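# Stand loaded housing upright on belt strip behind rail

## Task

Find the white housing that already has its circuit board and motor fitted. Place it standing upright on the dark belt strip just behind the white rail, with the board and motor still seated in it, then release it.

## Robot and tools

Robot: two six-joint arms, left_arm and right_arm, each ending in a parallel two-finger gripper with a wrist camera (cam_left_wrist, cam_right_wrist, both 504x504 fisheye). The arm names are labels only; they do not tell you which side of an image something is on.

Scene frame: origin on the table top midway between the arms, +z up, +x out across the table, left_arm on the +y side. Arm base poses in that frame: left_arm at (-0.005, +0.338, 0) m with quat_wxyz (+0.998, 0, 0, +0.060); right_arm at (-0.045, -0.239, 0) m with quat_wxyz (+1.000, 0, 0, +0.016).

Gripper geometry: the fingers point along the gripper's +z axis and close along its y axis. The reported hand position is the point between the finger pads, roughly 1 cm short of the fingertips. The wrist camera mount sits near the gripper and can collide with things.

Tool execute_actions, argument actions: a list holding zero or one item. An empty list moves nothing and just reports the state. A move item is {"rows": [...], "steps": n}: rows is 1 to 15 rows, steps is 1 to 15 (15 if omitted), each step lasting 1/30 s. Row k is used on step k; if there are fewer rows than steps, the final row keeps being used. A wait item is {"steps": n} alone, n up to 300; it returns once n steps have passed since the previous result, with your reply time counted in. Optional pictures (true/false) controls whether camera images come back.

Each row is one flat list of 14 numbers covering both arms, always all 14 even if one arm stays still: left_arm waist, shoulder, elbow, wrist pitch, wrist yaw, wrist roll, opening, then right_arm in the same seven-number order. Joint numbers are absolute target angles in radians in each arm's own joint space (the same values the Joint positions line prints), not offsets. Opening is absolute on a scale from -1 (closed) to +1 (fully open). Stated joint ranges: waist -2.618 to 3.054, shoulder 0.000 to 3.142, elbow 0.000 to 3.142, wrist pitch -1.571 to 1.571, wrist yaw -1.571 to 1.571, wrist roll -2.094 to 2.094. A call is rejected outright (nothing sent) if a target exceeds a range end by over 0.036 rad and also lies beyond that joint's current angle. True ends can differ from stated ones by up to 0.036 rad; a target past the true end is clipped there and the result may print "joint sent to its limit" (possibly referring to an earlier, still-running action). No such line does not prove more travel is available.

Motion: each step, the target actually sent is held within a lead of the measured angle: 0.202 rad waist, 0.258 shoulder, 0.238 elbow, 0.573 wrist pitch, 0.522 wrist yaw and roll. If the targets would move a gripper more than 70 mm from where it is, all that arm's targets are pulled back toward current angles. So far moves take several calls. Arms keep heading to the last row while you think or wait, until everything has nearly stopped or a step is HELD; after that only a new action moves them further. Fingers already opening or closing finish their motion.

Results: a state line left_arm: … | right_arm: … with each gripper's end_effector_position (m) and end_effector_quat_wxyz in the scene frame; these can be off, more so at long reach. Joint positions and Joint velocities give, per arm, six joints (rad, rad/s) then finger-pad gap (m, m/s; 0.094 m when fully open). grip_measured is the measured opening on the command scale; each gripper's readings carry a fixed error of up to about 1 mm. "joint command not followed" means a clearance check altered or blocked some joint targets; the rest of the row still ran. HELD marks steps where your row was partly or wholly not sent. Joint torques list the drives' total output in joint order (nonzero even unloaded; offset, scale and noise vary). MOTOR HOT appears from 75 °C; OVER-TEMPERATURE FAULT lines report stops (90 °C pauses that arm; 100 °C makes it go limp and drop). Holding loads heats motors.

Gripping: away from the ends of the scale, fingers go to where grip_measured would equal the commanded number. To hold something, command roughly 0.03 below grip_measured for a firm hold, less below for lighter. Pads give about 50 to 62 N each (less on some grippers, less on parts under about 2 mm thick), with a brief harder spike on contact. Occasionally something tugs a held part or shoves a loose object, so keep a secure grip.

Tool zoom_image: camera (cam_left_wrist or cam_right_wrist) and region [x0, y0, x1, y1] in pixels of that camera's latest full image, origin top-left, region no bigger than 504 by 504. Returns an enlarged view. Intrinsics (fisheye, OpenCV style): cam_left_wrist K=[[302.69, 0, 251.069], [0, 302.69, 255.199], [0, 0, 1]], cam_right_wrist K=[[301.252, 0, 251.067], [0, 301.252, 249.898], [0, 0, 1]], both D=[0.1, 0, 0, 0], theta_max_deg=61.639.

Tool read_manual: optional section, only "licences"; returns URDF licence text, no motion.

Tool finished_scene: argument scene (integer); ends that scene for good and reports whether the goal holds. Call it only once the housing stands upright on the belt strip, loaded, and released. Replying with no tool call also ends things.

Avoid: dropping or knocking anything off the table (instant failure), arms striking or pressing on each other, slamming, hard pushes, slips, and overheating from long holds. Move smoothly and economically.

Each tool is called after ">>>" by a JSON object that holds its "name" and its "arguments".

## Session

>>> {"name": "execute_actions", "arguments": {"actions": []}}

Scene clock: 0.00 s of 4240.00 s.
left_arm: end_effector_position=(+0.3093, +0.4494, +0.1484) grip_measured=+1.000 end_effector_quat_wxyz=(+0.254, -0.332, +0.841, +0.344) | right_arm: end_effector_position=(+0.3495, -0.1067, +0.1792) grip_measured=+1.000 end_effector_quat_wxyz=(+0.363, +0.327, +0.863, +0.125)
Joint positions: left_arm=[-0.2    1.565  1.115 -0.908 -0.865 -0.734  0.094] | right_arm=[ 0.434  1.506  1.168 -0.508  0.345  1.058  0.094]
Joint velocities: left_arm=[ 0.002 -0.012 -0.022  0.022  0.007 -0.037  0.   ] | right_arm=[-0.012 -0.007 -0.007 -0.037 -0.022 -0.022  0.   ]
Joint torques (N m, as the arm reports them, + toward a larger angle): no reading

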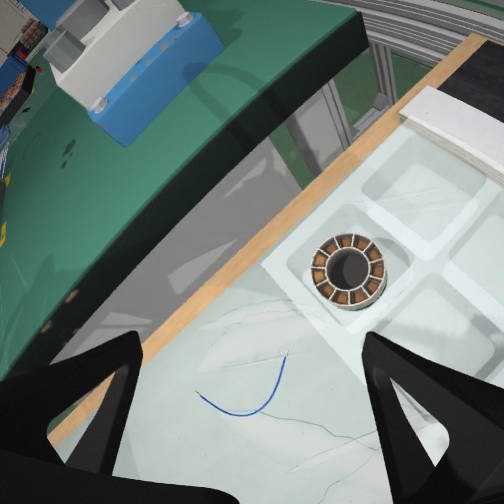

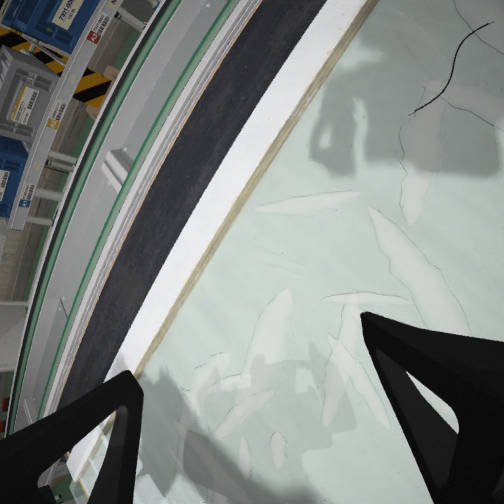

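>>> {"name": "execute_actions", "arguments": {"actions": [{"rows":[[-0.3,1.2,1.3,-1.2,0,0,1,0.2,1.2,1.3,-1.2,0,0,1]]}]}}

>>> {"name": "execute_actions", "arguments": {"actions": [{"steps":30}]}}

Scene clock: 5.67 s of 4240.00 s.
left_arm: end_effector_position=(+0.2736, +0.3008, +0.2340) grip_measured=+1.000 end_effector_quat_wxyz=(+0.257, +0.051, +0.965, +0.001) | right_arm: end_effector_position=(+0.2329, -0.1754, +0.2342) grip_measured=+1.000 end_effector_quat_wxyz=(+0.259, -0.058, +0.964, +0.033)
Joint positions: left_arm=[-0.294  1.189  1.298 -1.164 -0.063 -0.052  0.094] | right_arm=[ 0.205  1.192  1.295 -1.146  0.026  0.11   0.094]
Joint velocities: left_arm=[-0.012  0.09   0.007 -0.183  0.388  0.33   0.   ] | right_arm=[-0.002  0.012 -0.017 -0.33  -0.168 -0.74   0.   ]
Joint torques (N m, as the arm reports them, + toward a larger angle): left_arm=[-0.44 -2.29  6.72  1.1   0.    0.05] | right_arm=[-0.44 -2.92  7.76  1.13  0.   -0.02]
Steps of this call (steps 1 to 90: nothing new was sent; then 2.17 s passed at rest; steps 91 to 105: all 15 steps of this action). Readings (joint positions):
91: left_arm=[-0.204 1.553 1.126 -0.930 -0.816 -0.684] | right_arm=[0.421 1.497 1.177 -0.544 0.308 1.013]
92: left_arm=[-0.215 1.527 1.139 -0.967 -0.744 -0.618] | right_arm=[0.394 1.476 1.187 -0.610 0.263 0.954]
94: left_arm=[-0.249 1.439 1.176 -1.022 -0.606 -0.486] | right_arm=[0.320 1.408 1.206 -0.735 0.204 0.839]
98: left_arm=[-0.289 1.244 1.263 -1.097 -0.292 -0.230] | right_arm=[0.213 1.252 1.267 -0.970 0.107 0.501]
105: the state above

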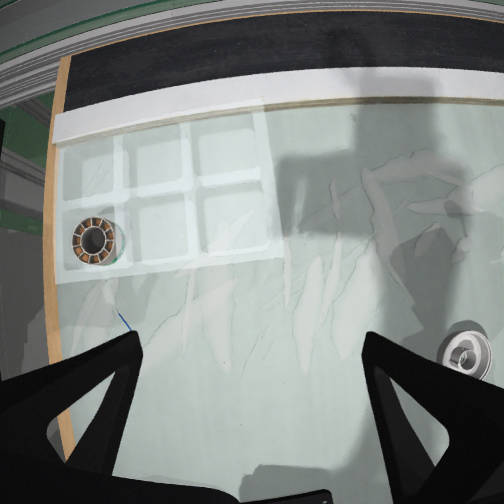

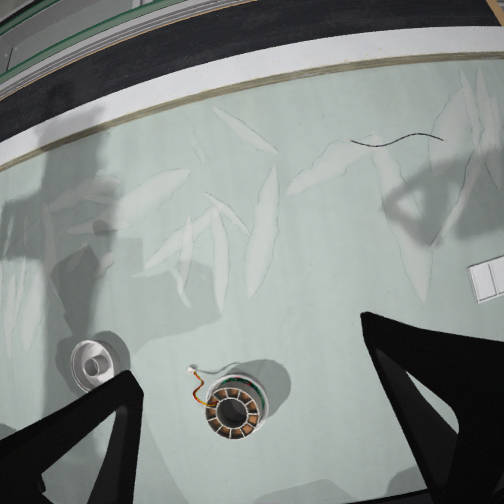

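Scene clock: 6.67 s of 4240.00 s.
left_arm: end_effector_position=(+0.2677, +0.2917, +0.2300) grip_measured=+1.000 end_effector_quat_wxyz=(+0.241, +0.081, +0.967, -0.019) | right_arm: end_effector_position=(+0.2229, -0.1739, +0.2290) grip_measured=+1.000 end_effector_quat_wxyz=(+0.239, -0.111, +0.964, +0.027)
Joint positions: left_arm=[-0.294  1.193  1.298 -1.187 -0.007 -0.006  0.094] | right_arm=[ 0.205  1.192  1.295 -1.189  0.005  0.006  0.094]
Joint velocities: left_arm=[-0.012 -0.012  0.017 -0.022 -0.066 -0.022  0.   ] | right_arm=[ 0.007 -0.012  0.002 -0.007  0.051 -0.051  0.   ]
Joint torques (N m, as the arm reports them, + toward a larger angle): left_arm=[-0.49 -2.25  6.72  1.01  0.07  0.06] | right_arm=[-0.41 -2.75  7.58  0.94 -0.06 -0.01]
Steps of this call (steps 1 to 30: the robot went on to your last target). Readings (joint positions):
1: left_arm=[-0.294 1.192 1.298 -1.169 -0.051 -0.042] | right_arm=[0.205 1.192 1.295 -1.156 0.022 0.089]
2: left_arm=[-0.294 1.193 1.298 -1.173 -0.042 -0.035] | right_arm=[0.205 1.192 1.295 -1.164 0.018 0.072]
4: left_arm=[-0.294 1.193 1.298 -1.179 -0.028 -0.024] | right_arm=[0.205 1.192 1.295 -1.174 0.013 0.048]
8: left_arm=[-0.294 1.193 1.298 -1.183 -0.015 -0.013] | right_arm=[0.205 1.192 1.295 -1.184 0.008 0.023]
30: the state above
All arms were judged still, so your last target was given up. Only a new action makes them travel on or press farther. Fingers that are still opening or closing keep moving.

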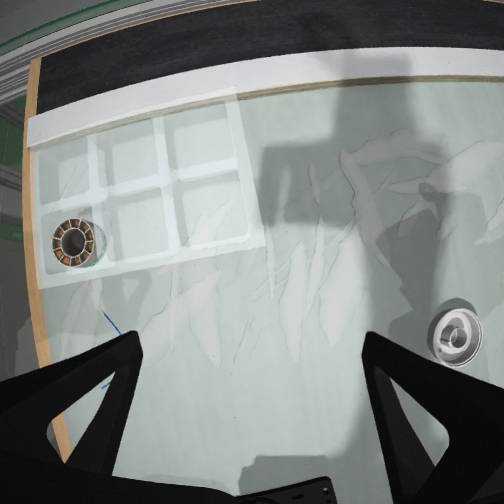

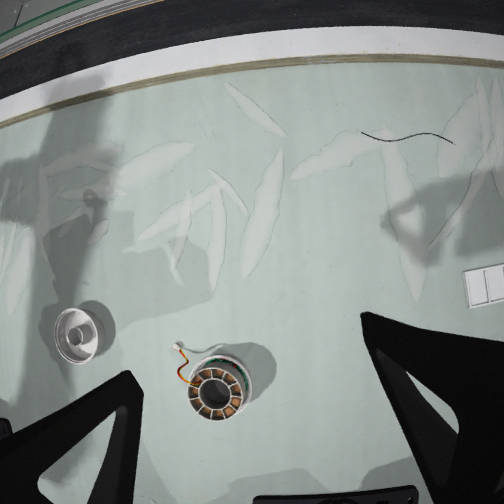

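>>> {"name": "execute_actions", "arguments": {"actions": [{"rows":[[-1.25,1.2,1.0,-0.6,0,0,1,-0.03,2.0,2.2,-1.3,0,0,1]]}], "pictures": false}}

>>> {"name": "execute_actions", "arguments": {"actions": [{"steps":30}]}}

Scene clock: 15.90 s of 4240.00 s.
left_arm: end_effector_position=(+0.1478, +0.0254, +0.1864) grip_measured=+1.000 end_effector_quat_wxyz=(+0.302, +0.494, +0.792, -0.193) | right_arm: end_effector_position=(+0.4314, -0.2366, +0.2110) grip_measured=+1.000 end_effector_quat_wxyz=(+0.203, +0.001, +0.979, +0.000)
Joint positions: left_arm=[-1.234  1.221  0.999 -0.616  0.008 -0.003  0.094] | right_arm=[-0.03   2.044  2.15  -1.267  0.001  0.004  0.094]
Joint velocities: left_arm=[-0.916 -0.012 -0.002  0.198  0.198  0.007  0.   ] | right_arm=[-0.007  0.002  0.11  -0.271 -0.095  0.022  0.   ]
Joint torques (N m, as the arm reports them, + toward a larger angle): left_arm=[ 3.28 -5.17  7.27  1.45 -0.38  0.02] | right_arm=[ -0.16 -16.88  11.48   0.98  -0.01   0.  ]
Steps of this call (steps 1 to 90: nothing new was sent; then 5.73 s passed at rest; steps 91 to 105: all 15 steps of this action). Readings (joint positions):
91: left_arm=[-0.315 1.188 1.271 -1.132 -0.017 -0.006] | right_arm=[0.178 1.224 1.334 -1.233 -0.009 0.004]
92: left_arm=[-0.363 1.179 1.220 -1.032 -0.021 -0.006] | right_arm=[0.119 1.288 1.413 -1.281 -0.014 0.004]
94: left_arm=[-0.485 1.184 1.112 -0.873 -0.020 -0.006] | right_arm=[0.020 1.441 1.577 -1.290 -0.007 0.004]
98: left_arm=[-0.770 1.219 1.002 -0.726 -0.012 -0.005] | right_arm=[-0.030 1.785 1.929 -1.285 0.001 0.004]
105: the state above

Scene clock: 16.90 s of 4240.00 s.
left_arm: end_effector_position=(+0.1410, +0.0201, +0.1881) grip_measured=+1.000 end_effector_quat_wxyz=(+0.304, +0.503, +0.785, -0.199) | right_arm: end_effector_position=(+0.4283, -0.2367, +0.2278) grip_measured=+1.000 end_effector_quat_wxyz=(+0.216, +0.001, +0.976, +0.000)
Joint positions: left_arm=[-1.259  1.221  0.999 -0.606  0.006 -0.002  0.094] | right_arm=[-0.03   2.024  2.179 -1.289  0.001  0.004  0.094]
Joint velocities: left_arm=[-0.007 -0.007  0.002  0.11  -0.037  0.022  0.   ] | right_arm=[-0.002  0.002 -0.007  0.037  0.007  0.007  0.   ]
Joint torques (N m, as the arm reports them, + toward a larger angle): left_arm=[ 0.63 -5.15  7.37  1.63 -0.09  0.03] | right_arm=[ -0.01 -14.53   9.06   0.86  -0.03   0.  ]
Steps of this call (steps 1 to 30: the robot went on to your last target). Readings (joint positions):
1: left_arm=[-1.254 1.221 0.999 -0.613 0.012 -0.002] | right_arm=[-0.030 2.043 2.156 -1.277 0.001 0.004]
2: left_arm=[-1.260 1.221 0.999 -0.611 0.013 -0.002] | right_arm=[-0.030 2.041 2.163 -1.280 0.001 0.004]
4: left_arm=[-1.259 1.221 0.999 -0.609 0.010 -0.002] | right_arm=[-0.030 2.034 2.172 -1.282 0.001 0.004]
8: left_arm=[-1.259 1.221 0.999 -0.607 0.008 -0.002] | right_arm=[-0.030 2.024 2.179 -1.284 0.001 0.004]
30: the state above
All arms were judged still, so your last target was given up. Only a new action makes them travel on or press farther. Fingers that are still opening or closing keep moving.

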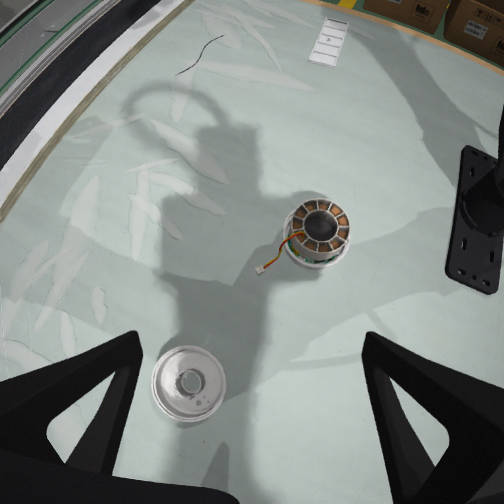

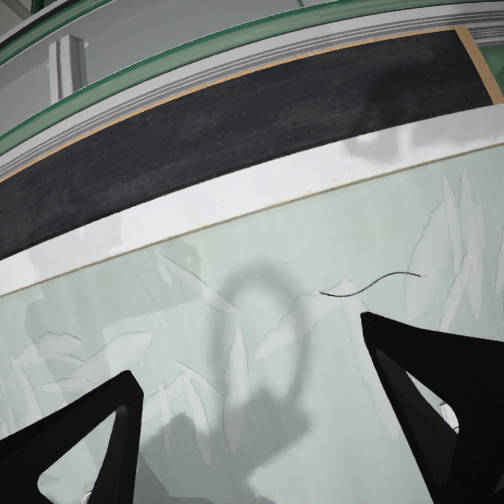

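>>> {"name": "execute_actions", "arguments": {"actions": [{"rows":[[-1.41,1.4,1.05,-0.5,0,0,1,-1.0,1.5,1.5,-1.0,0,0,1]]}], "pictures": false}}

>>> {"name": "execute_actions", "arguments": {"actions": [{"rows":[[-1.41,1.70,1.131,-0.314,0,0,1,-1.0,1.5,1.5,-1.0,0,0,1]]}], "pictures": false}}

>>> {"name": "execute_actions", "arguments": {"actions": [{"steps":15}]}}

Scene clock: 23.70 s of 4240.00 s.
left_arm: end_effector_position=(+0.1004, -0.0327, +0.1499) grip_measured=+1.000 end_effector_quat_wxyz=(+0.264, +0.568, +0.753, -0.202) | right_arm: end_effector_position=(+0.2184, -0.5123, +0.2284) grip_measured=+1.000 end_effector_quat_wxyz=(+0.248, +0.380, +0.885, -0.104)
Joint positions: left_arm=[-1.414  1.417  1.034 -0.509  0.003 -0.003  0.094] | right_arm=[-0.841  1.516  1.511 -1.02  -0.004  0.003  0.094]
Joint velocities: left_arm=[ 0.022  0.007  0.012  0.037  0.007 -0.022  0.   ] | right_arm=[-2.034 -0.012 -0.154  0.198  0.007  0.007  0.   ]
Joint torques (N m, as the arm reports them, + toward a larger angle): left_arm=[ 0.48 -6.54  8.17  1.54 -0.04  0.  ] | right_arm=[-0.37 -8.96  7.39  0.97  0.04 -0.01]
Steps of this call (steps 1 to 90: nothing new was sent; then 3.30 s passed at rest; steps 91 to 105: all 15 steps of this action). Readings (joint positions):
91: left_arm=[-1.275 1.238 1.004 -0.603 -0.004 -0.003] | right_arm=[-0.040 2.002 2.143 -1.253 -0.005 0.004]
92: left_arm=[-1.311 1.274 1.019 -0.583 -0.010 -0.003] | right_arm=[-0.059 1.964 2.077 -1.206 -0.012 0.003]
94: left_arm=[-1.383 1.358 1.034 -0.532 -0.004 -0.003] | right_arm=[-0.133 1.875 1.951 -1.149 -0.014 0.003]
98: left_arm=[-1.414 1.419 1.034 -0.523 0.004 -0.003] | right_arm=[-0.346 1.663 1.698 -1.063 -0.011 0.003]
105: the state above

Scene clock: 24.20 s of 4240.00 s.
left_arm: end_effector_position=(+0.1168, -0.0905, +0.0935) grip_measured=+1.000 end_effector_quat_wxyz=(+0.253, +0.571, +0.757, -0.194) | right_arm: end_effector_position=(+0.1685, -0.5552, +0.2283) grip_measured=+1.000 end_effector_quat_wxyz=(+0.240, +0.454, +0.848, -0.130)
Joint positions: left_arm=[-1.414  1.719  1.122 -0.326  0.003 -0.003  0.094] | right_arm=[-1.01   1.516  1.506 -1.007  0.006  0.003  0.094]
Joint velocities: left_arm=[ 0.002 -0.012 -0.012  0.066 -0.051 -0.007  0.   ] | right_arm=[-0.007  0.007 -0.007 -0.051  0.037 -0.007  0.   ]
Joint torques (N m, as the arm reports them, + toward a larger angle): left_arm=[ 0.18 -8.98  7.44  1.44 -0.05  0.05] | right_arm=[ 0.9  -9.02  6.92  1.19 -0.05  0.  ]
Steps of this call (steps 1 to 15: all 15 steps of this action). Readings (joint positions):
1: left_arm=[-1.414 1.442 1.045 -0.503 0.003 -0.003] | right_arm=[-0.909 1.516 1.507 -1.015 -0.001 0.003]
2: left_arm=[-1.414 1.497 1.076 -0.471 0.003 -0.003] | right_arm=[-0.964 1.516 1.506 -1.011 0.005 0.003]
4: left_arm=[-1.414 1.626 1.120 -0.382 0.003 -0.003] | right_arm=[-1.017 1.516 1.506 -1.008 0.016 0.003]
8: left_arm=[-1.414 1.733 1.122 -0.352 0.003 -0.003] | right_arm=[-1.012 1.516 1.506 -1.007 0.010 0.003]
15: the state above

Scene clock: 24.70 s of 4240.00 s.
left_arm: end_effector_position=(+0.1170, -0.0914, +0.0942) grip_measured=+1.000 end_effector_quat_wxyz=(+0.255, +0.570, +0.756, -0.195) | right_arm: end_effector_position=(+0.1687, -0.5551, +0.2283) grip_measured=+1.000 end_effector_quat_wxyz=(+0.240, +0.454, +0.848, -0.130)
Joint positions: left_arm=[-1.414  1.719  1.122 -0.321  0.003 -0.003  0.094] | right_arm=[-1.01   1.516  1.506 -1.007  0.005  0.003  0.094]
Joint velocities: left_arm=[-0.012 -0.002  0.002 -0.066 -0.007 -0.037  0.   ] | right_arm=[ 0.032  0.007 -0.002  0.11   0.007 -0.022  0.   ]
Joint torques (N m, as the arm reports them, + toward a larger angle): left_arm=[ 0.25 -8.88  7.51  1.52 -0.04  0.05] | right_arm=[ 0.93 -8.99  6.93  1.21 -0.06  0.  ]
Steps of this call (steps 1 to 15: the robot went on to your last target). Readings (joint positions):
1: left_arm=[-1.414 1.719 1.122 -0.324 0.003 -0.003] | right_arm=[-1.010 1.516 1.506 -1.007 0.006 0.003]
2: left_arm=[-1.414 1.719 1.122 -0.323 0.003 -0.003] | right_arm=[-1.010 1.516 1.506 -1.007 0.006 0.003]
4: left_arm=[-1.414 1.719 1.122 -0.323 0.003 -0.003] | right_arm=[-1.010 1.516 1.506 -1.007 0.006 0.003]
8: left_arm=[-1.414 1.719 1.122 -0.321 0.003 -0.003] | right_arm=[-1.010 1.516 1.506 -1.007 0.005 0.003]
15: the state above
All arms were judged still, so your last target was given up. Only a new action makes them travel on or press farther. Fingers that are still opening or closing keep moving.

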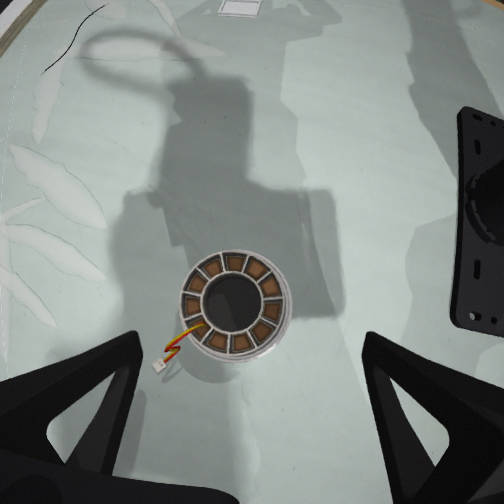

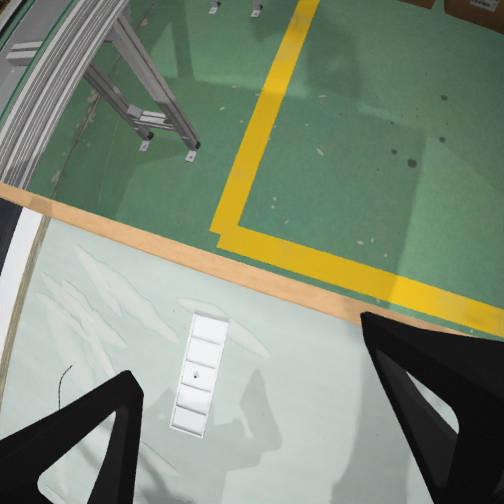

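>>> {"name": "execute_actions", "arguments": {"actions": [{"rows":[[-1.387,1.76,1.12,-0.23,0,0,1,-1.0,1.5,1.5,-1.0,0,0,1],[-1.387,1.76,1.12,-0.23,0,0,1,-1.0,1.5,1.5,-1.0,0,0,1],[-1.387,1.76,1.12,-0.23,0,0,1,-1.0,1.5,1.5,-1.0,0,0,1],[-1.387,1.76,1.12,-0.2,0,0,1,-1.0,1.5,1.5,-1.0,0,0,1],[-1.387,1.8,1.1,-0.15,0,0,1,-1.0,1.5,1.5,-1.0,0,0,1],[-1.387,1.8,1.1,-0.15,0,0,1,-1.0,1.5,1.5,-1.0,0,0,1],[-1.387,1.83,1.085,-0.12,0,0,1,-1.0,1.5,1.5,-1.0,0,0,1]]}], "pictures": false}}

>>> {"name": "execute_actions", "arguments": {"actions": [{"steps":10}]}}

Scene clock: 30.13 s of 4240.00 s.
left_arm: end_effector_position=(+0.1321, -0.1104, +0.0637) grip_measured=+1.000 end_effector_quat_wxyz=(+0.271, +0.559, +0.757, -0.203) | right_arm: end_effector_position=(+0.1687, -0.5551, +0.2283) grip_measured=+1.000 end_effector_quat_wxyz=(+0.240, +0.454, +0.848, -0.130)
Joint positions: left_arm=[-1.394  1.83   1.099 -0.148  0.003 -0.003  0.094] | right_arm=[-1.01   1.516  1.506 -1.007  0.005  0.003  0.094]
Joint velocities: left_arm=[0.007 0.002 0.012 0.007 0.022 0.007 0.   ] | right_arm=[-0.007  0.002  0.002 -0.051 -0.051 -0.022  0.   ]
Joint torques (N m, as the arm reports them, + toward a larger angle): left_arm=[ 0.47 -8.18  5.74  1.65 -0.04  0.02] | right_arm=[ 0.93 -8.97  6.9   1.2  -0.06  0.  ]
Steps of this call (steps 1 to 90: nothing new was sent; then 1.93 s passed at rest; steps 91 to 105: all 15 steps of this action). Readings (joint positions):
91: left_arm=[-1.413 1.722 1.122 -0.313 0.003 -0.003] | right_arm=[-1.010 1.516 1.506 -1.007 0.005 0.003]
92: left_arm=[-1.410 1.728 1.122 -0.296 0.003 -0.003] | right_arm=[-1.010 1.516 1.506 -1.007 0.005 0.003]
94: left_arm=[-1.402 1.742 1.122 -0.268 0.003 -0.003] | right_arm=[-1.010 1.516 1.506 -1.007 0.005 0.003]
98: left_arm=[-1.394 1.794 1.122 -0.187 0.003 -0.003] | right_arm=[-1.010 1.516 1.506 -1.007 0.005 0.003]
105: the state above

Scene clock: 30.47 s of 4240.00 s.
left_arm: end_effector_position=(+0.1332, -0.1141, +0.0669) grip_measured=+1.000 end_effector_quat_wxyz=(+0.279, +0.557, +0.754, -0.209) | right_arm: end_effector_position=(+0.1687, -0.5551, +0.2283) grip_measured=+1.000 end_effector_quat_wxyz=(+0.240, +0.454, +0.848, -0.130)
Joint positions: left_arm=[-1.394  1.83   1.099 -0.128  0.003 -0.003  0.094] | right_arm=[-1.01   1.516  1.506 -1.007  0.005  0.003  0.094]
Joint velocities: left_arm=[-0.012  0.002  0.002 -0.007  0.022  0.022  0.   ] | right_arm=[ 0.007 -0.007 -0.002 -0.007  0.007 -0.007  0.   ]
Joint torques (N m, as the arm reports them, + toward a larger angle): left_arm=[ 0.66 -8.24  5.6   1.61 -0.06  0.04] | right_arm=[ 0.92 -8.97  6.91  1.2  -0.06  0.  ]
Steps of this call (steps 1 to 10: the robot went on to your last target). Readings (joint positions):
1: left_arm=[-1.394 1.830 1.099 -0.144 0.003 -0.003] | right_arm=[-1.010 1.516 1.506 -1.007 0.005 0.003]
2: left_arm=[-1.394 1.830 1.099 -0.139 0.003 -0.003] | right_arm=[-1.010 1.516 1.506 -1.007 0.005 0.003]
4: left_arm=[-1.394 1.830 1.099 -0.134 0.003 -0.003] | right_arm=[-1.010 1.516 1.506 -1.007 0.005 0.003]
8: left_arm=[-1.394 1.830 1.099 -0.129 0.003 -0.003] | right_arm=[-1.010 1.516 1.506 -1.007 0.005 0.003]
10: the state above

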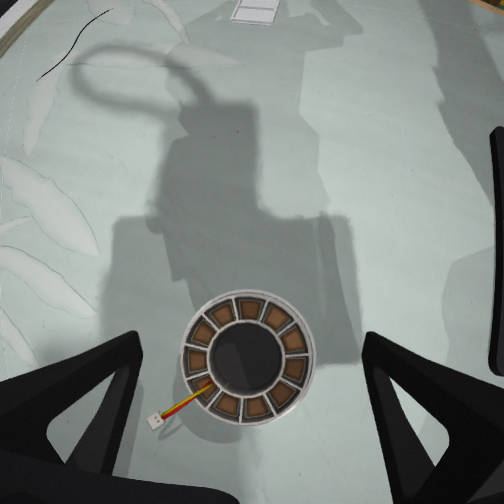

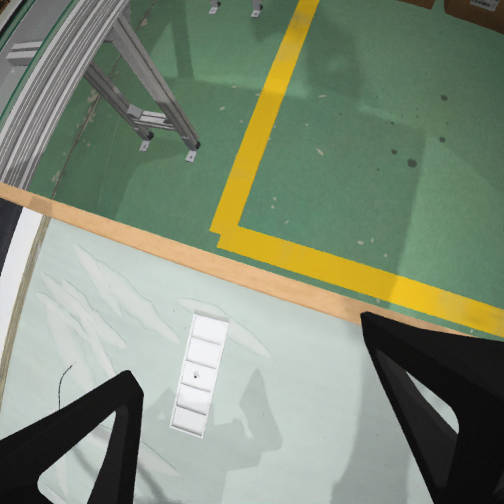

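>>> {"name": "execute_actions", "arguments": {"actions": [{"rows":[[-1.38,1.86,1.07,-0.08,0,0,1,-1.0,1.5,1.5,-1.0,0,0,1],[-1.38,1.86,1.07,-0.08,0,0,1,-1.0,1.5,1.5,-1.0,0,0,1],[-1.38,1.86,1.07,-0.08,0,0,1,-1.0,1.5,1.5,-1.0,0,0,1],[-1.38,1.89,1.05,-0.04,0,0,1,-1.0,1.5,1.5,-1.0,0,0,1],[-1.38,1.89,1.05,-0.02,0,0,1,-1.0,1.5,1.5,-1.0,0,0,1],[-1.38,1.89,1.05,-0.02,0,0,1,-1.0,1.5,1.5,-1.0,0,0,1],[-1.38,1.92,1.035,-0.017,0,0,1,-1.0,1.5,1.5,-1.0,0,0,1]]}], "pictures": false}}

>>> {"name": "execute_actions", "arguments": {"actions": [{"steps":15}]}}

Scene clock: 35.77 s of 4240.00 s.
left_arm: end_effector_position=(+0.1314, -0.1080, +0.0207) grip_measured=+1.000 end_effector_quat_wxyz=(+0.259, +0.562, +0.761, -0.194) | right_arm: end_effector_position=(+0.1687, -0.5551, +0.2283) grip_measured=+1.000 end_effector_quat_wxyz=(+0.240, +0.454, +0.848, -0.130)
Joint positions: left_arm=[-1.394  1.921  1.047 -0.036  0.003 -0.003  0.094] | right_arm=[-1.01   1.516  1.506 -1.007  0.005  0.003  0.094]
Joint velocities: left_arm=[ 0.002 -0.007 -0.022  0.125  0.022  0.022  0.   ] | right_arm=[-0.017 -0.022 -0.007  0.037 -0.007  0.051  0.   ]
Joint torques (N m, as the arm reports them, + toward a larger angle): left_arm=[ 1.2  -8.61  5.2   1.53 -0.06  0.  ] | right_arm=[ 0.91 -8.97  6.91  1.21 -0.06  0.  ]
Steps of this call (steps 1 to 30: the robot went on to your last target; steps 31 to 90: nothing new was sent; then 1.80 s passed at rest; steps 91 to 105: all 15 steps of this action). Readings (joint positions):
91: left_arm=[-1.394 1.832 1.099 -0.122 0.003 -0.003] | right_arm=[-1.010 1.516 1.506 -1.007 0.005 0.003]
92: left_arm=[-1.394 1.836 1.099 -0.113 0.003 -0.003] | right_arm=[-1.010 1.516 1.506 -1.007 0.005 0.003]
94: left_arm=[-1.394 1.847 1.096 -0.094 0.003 -0.003] | right_arm=[-1.010 1.516 1.506 -1.007 0.005 0.003]
98: left_arm=[-1.394 1.886 1.073 -0.043 0.003 -0.003] | right_arm=[-1.010 1.516 1.506 -1.007 0.005 0.003]
105: the state above

Scene clock: 36.27 s of 4240.00 s.
left_arm: end_effector_position=(+0.1320, -0.1102, +0.0225) grip_measured=+1.000 end_effector_quat_wxyz=(+0.264, +0.561, +0.759, -0.198) | right_arm: end_effector_position=(+0.1687, -0.5551, +0.2283) grip_measured=+1.000 end_effector_quat_wxyz=(+0.240, +0.454, +0.848, -0.130)
Joint positions: left_arm=[-1.394  1.921  1.047 -0.024  0.003 -0.003  0.094] | right_arm=[-1.01   1.516  1.506 -1.007  0.005  0.003  0.094]
Joint velocities: left_arm=[-0.002 -0.012 -0.007  0.066 -0.11  -0.051  0.   ] | right_arm=[-0.022 -0.012  0.017 -0.022 -0.007 -0.022  0.   ]
Joint torques (N m, as the arm reports them, + toward a larger angle): left_arm=[ 1.09 -8.67  5.27  1.54 -0.04  0.03] | right_arm=[ 0.92 -8.96  6.91  1.2  -0.06  0.  ]
Steps of this call (steps 1 to 15: the robot went on to your last target). Readings (joint positions):
1: left_arm=[-1.394 1.921 1.047 -0.032 0.003 -0.003] | right_arm=[-1.010 1.516 1.506 -1.007 0.005 0.003]
2: left_arm=[-1.394 1.921 1.047 -0.029 0.003 -0.003] | right_arm=[-1.010 1.516 1.506 -1.007 0.005 0.003]
4: left_arm=[-1.394 1.921 1.047 -0.028 0.003 -0.003] | right_arm=[-1.010 1.516 1.506 -1.007 0.005 0.003]
8: left_arm=[-1.394 1.921 1.047 -0.025 0.003 -0.003] | right_arm=[-1.010 1.516 1.506 -1.007 0.005 0.003]
15: the state above

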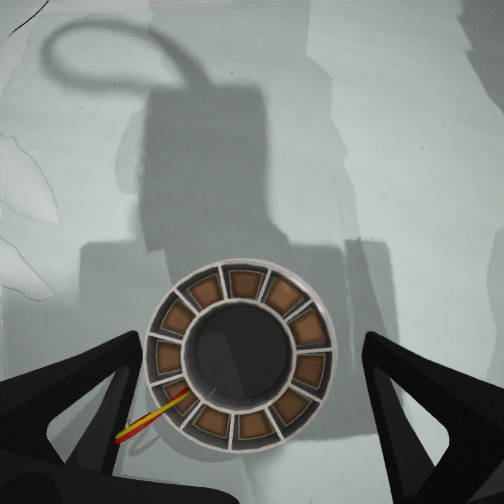

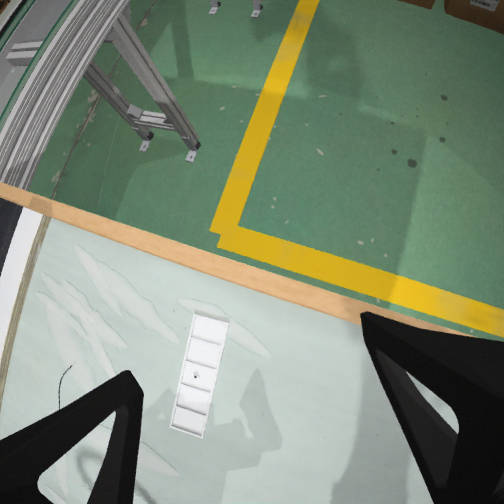

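Slightly lower, then close.

>>> {"name": "execute_actions", "arguments": {"actions": [{"rows":[[-1.37,1.945,1.04,0.0,0,0,0.7,-1.0,1.5,1.5,-1.0,0,0,1]]}], "pictures": false}}

>>> {"name": "execute_actions", "arguments": {"actions": [{"rows":[[-1.37,1.945,1.04,0.0,0,0,0.6,-1.0,1.5,1.5,-1.0,0,0,1],[-1.37,1.945,1.04,0.0,0,0,0.55,-1.0,1.5,1.5,-1.0,0,0,1],[-1.37,1.945,1.04,0.0,0,0,0.5,-1.0,1.5,1.5,-1.0,0,0,1],[-1.37,1.945,1.04,0.0,0,0,0.45,-1.0,1.5,1.5,-1.0,0,0,1],[-1.37,1.945,1.04,0.0,0,0,0.4,-1.0,1.5,1.5,-1.0,0,0,1]]}]}}

Scene clock: 41.50 s of 4240.00 s.
left_arm: end_effector_position=(+0.1397, -0.1101, +0.0198) grip_measured=+0.702 end_effector_quat_wxyz=(+0.267, +0.555, +0.763, -0.197) | right_arm: end_effector_position=(+0.1687, -0.5551, +0.2283) grip_measured=+1.000 end_effector_quat_wxyz=(+0.240, +0.454, +0.848, -0.130)
Joint positions: left_arm=[-1.378  1.934  1.047 -0.007  0.003 -0.003  0.08 ] | right_arm=[-1.01   1.516  1.506 -1.007  0.005  0.003  0.094]
Joint velocities: left_arm=[ 0.002 -0.002 -0.012 -0.007  0.051 -0.037 -0.   ] | right_arm=[-0.017  0.007  0.007  0.022  0.051 -0.007  0.   ]
Joint torques (N m, as the arm reports them, + toward a larger angle): left_arm=[ 0.68 -7.76  5.67  1.53 -0.05  0.04] | right_arm=[ 0.92 -8.96  6.92  1.2  -0.06  0.  ]
Steps of this call (steps 1 to 15: the robot went on to your last target; steps 16 to 90: nothing new was sent; then 1.73 s passed at rest; steps 91 to 105: all 15 steps of this action). Readings (joint positions):
91: left_arm=[-1.393 1.923 1.047 -0.022 0.003 -0.003] | right_arm=[-1.010 1.516 1.506 -1.007 0.005 0.003]
92: left_arm=[-1.391 1.925 1.047 -0.017 0.003 -0.003] | right_arm=[-1.010 1.516 1.506 -1.007 0.005 0.003]
94: left_arm=[-1.384 1.931 1.047 -0.012 0.003 -0.003] | right_arm=[-1.010 1.516 1.506 -1.007 0.005 0.003]
98: left_arm=[-1.378 1.934 1.047 -0.007 0.003 -0.003] | right_arm=[-1.010 1.516 1.506 -1.007 0.005 0.003]
105: the state above

Scene clock: 42.00 s of 4240.00 s.
left_arm: end_effector_position=(+0.1396, -0.1101, +0.0198) grip_measured=+0.423 end_effector_quat_wxyz=(+0.267, +0.555, +0.763, -0.198) | right_arm: end_effector_position=(+0.1687, -0.5551, +0.2283) grip_measured=+1.000 end_effector_quat_wxyz=(+0.240, +0.454, +0.848, -0.130)
Joint positions: left_arm=[-1.378  1.934  1.047 -0.007  0.004 -0.003  0.067] | right_arm=[-1.01   1.516  1.506 -1.007  0.005  0.003  0.094]
Joint velocities: left_arm=[-0.007  0.002 -0.027 -0.11   0.007 -0.007 -0.001] | right_arm=[-0.017  0.007 -0.017  0.022 -0.022  0.022  0.   ]
Joint torques (N m, as the arm reports them, + toward a larger angle): left_arm=[ 0.75 -7.88  5.56  1.55 -0.04  0.09] | right_arm=[ 0.91 -8.97  6.91  1.2  -0.06  0.  ]
Steps of this call (steps 1 to 15: all 15 steps of this action). Readings (joint positions):
1: left_arm=[-1.378 1.934 1.047 -0.007 0.004 -0.003] | right_arm=[-1.010 1.516 1.506 -1.007 0.005 0.003]
2: left_arm=[-1.378 1.934 1.047 -0.007 0.004 -0.003] | right_arm=[-1.010 1.516 1.506 -1.007 0.005 0.003]
4: left_arm=[-1.378 1.934 1.047 -0.007 0.004 -0.003] | right_arm=[-1.010 1.516 1.506 -1.007 0.005 0.003]
8: left_arm=[-1.378 1.934 1.047 -0.007 0.004 -0.003] | right_arm=[-1.010 1.516 1.506 -1.007 0.005 0.003]
15: the state above

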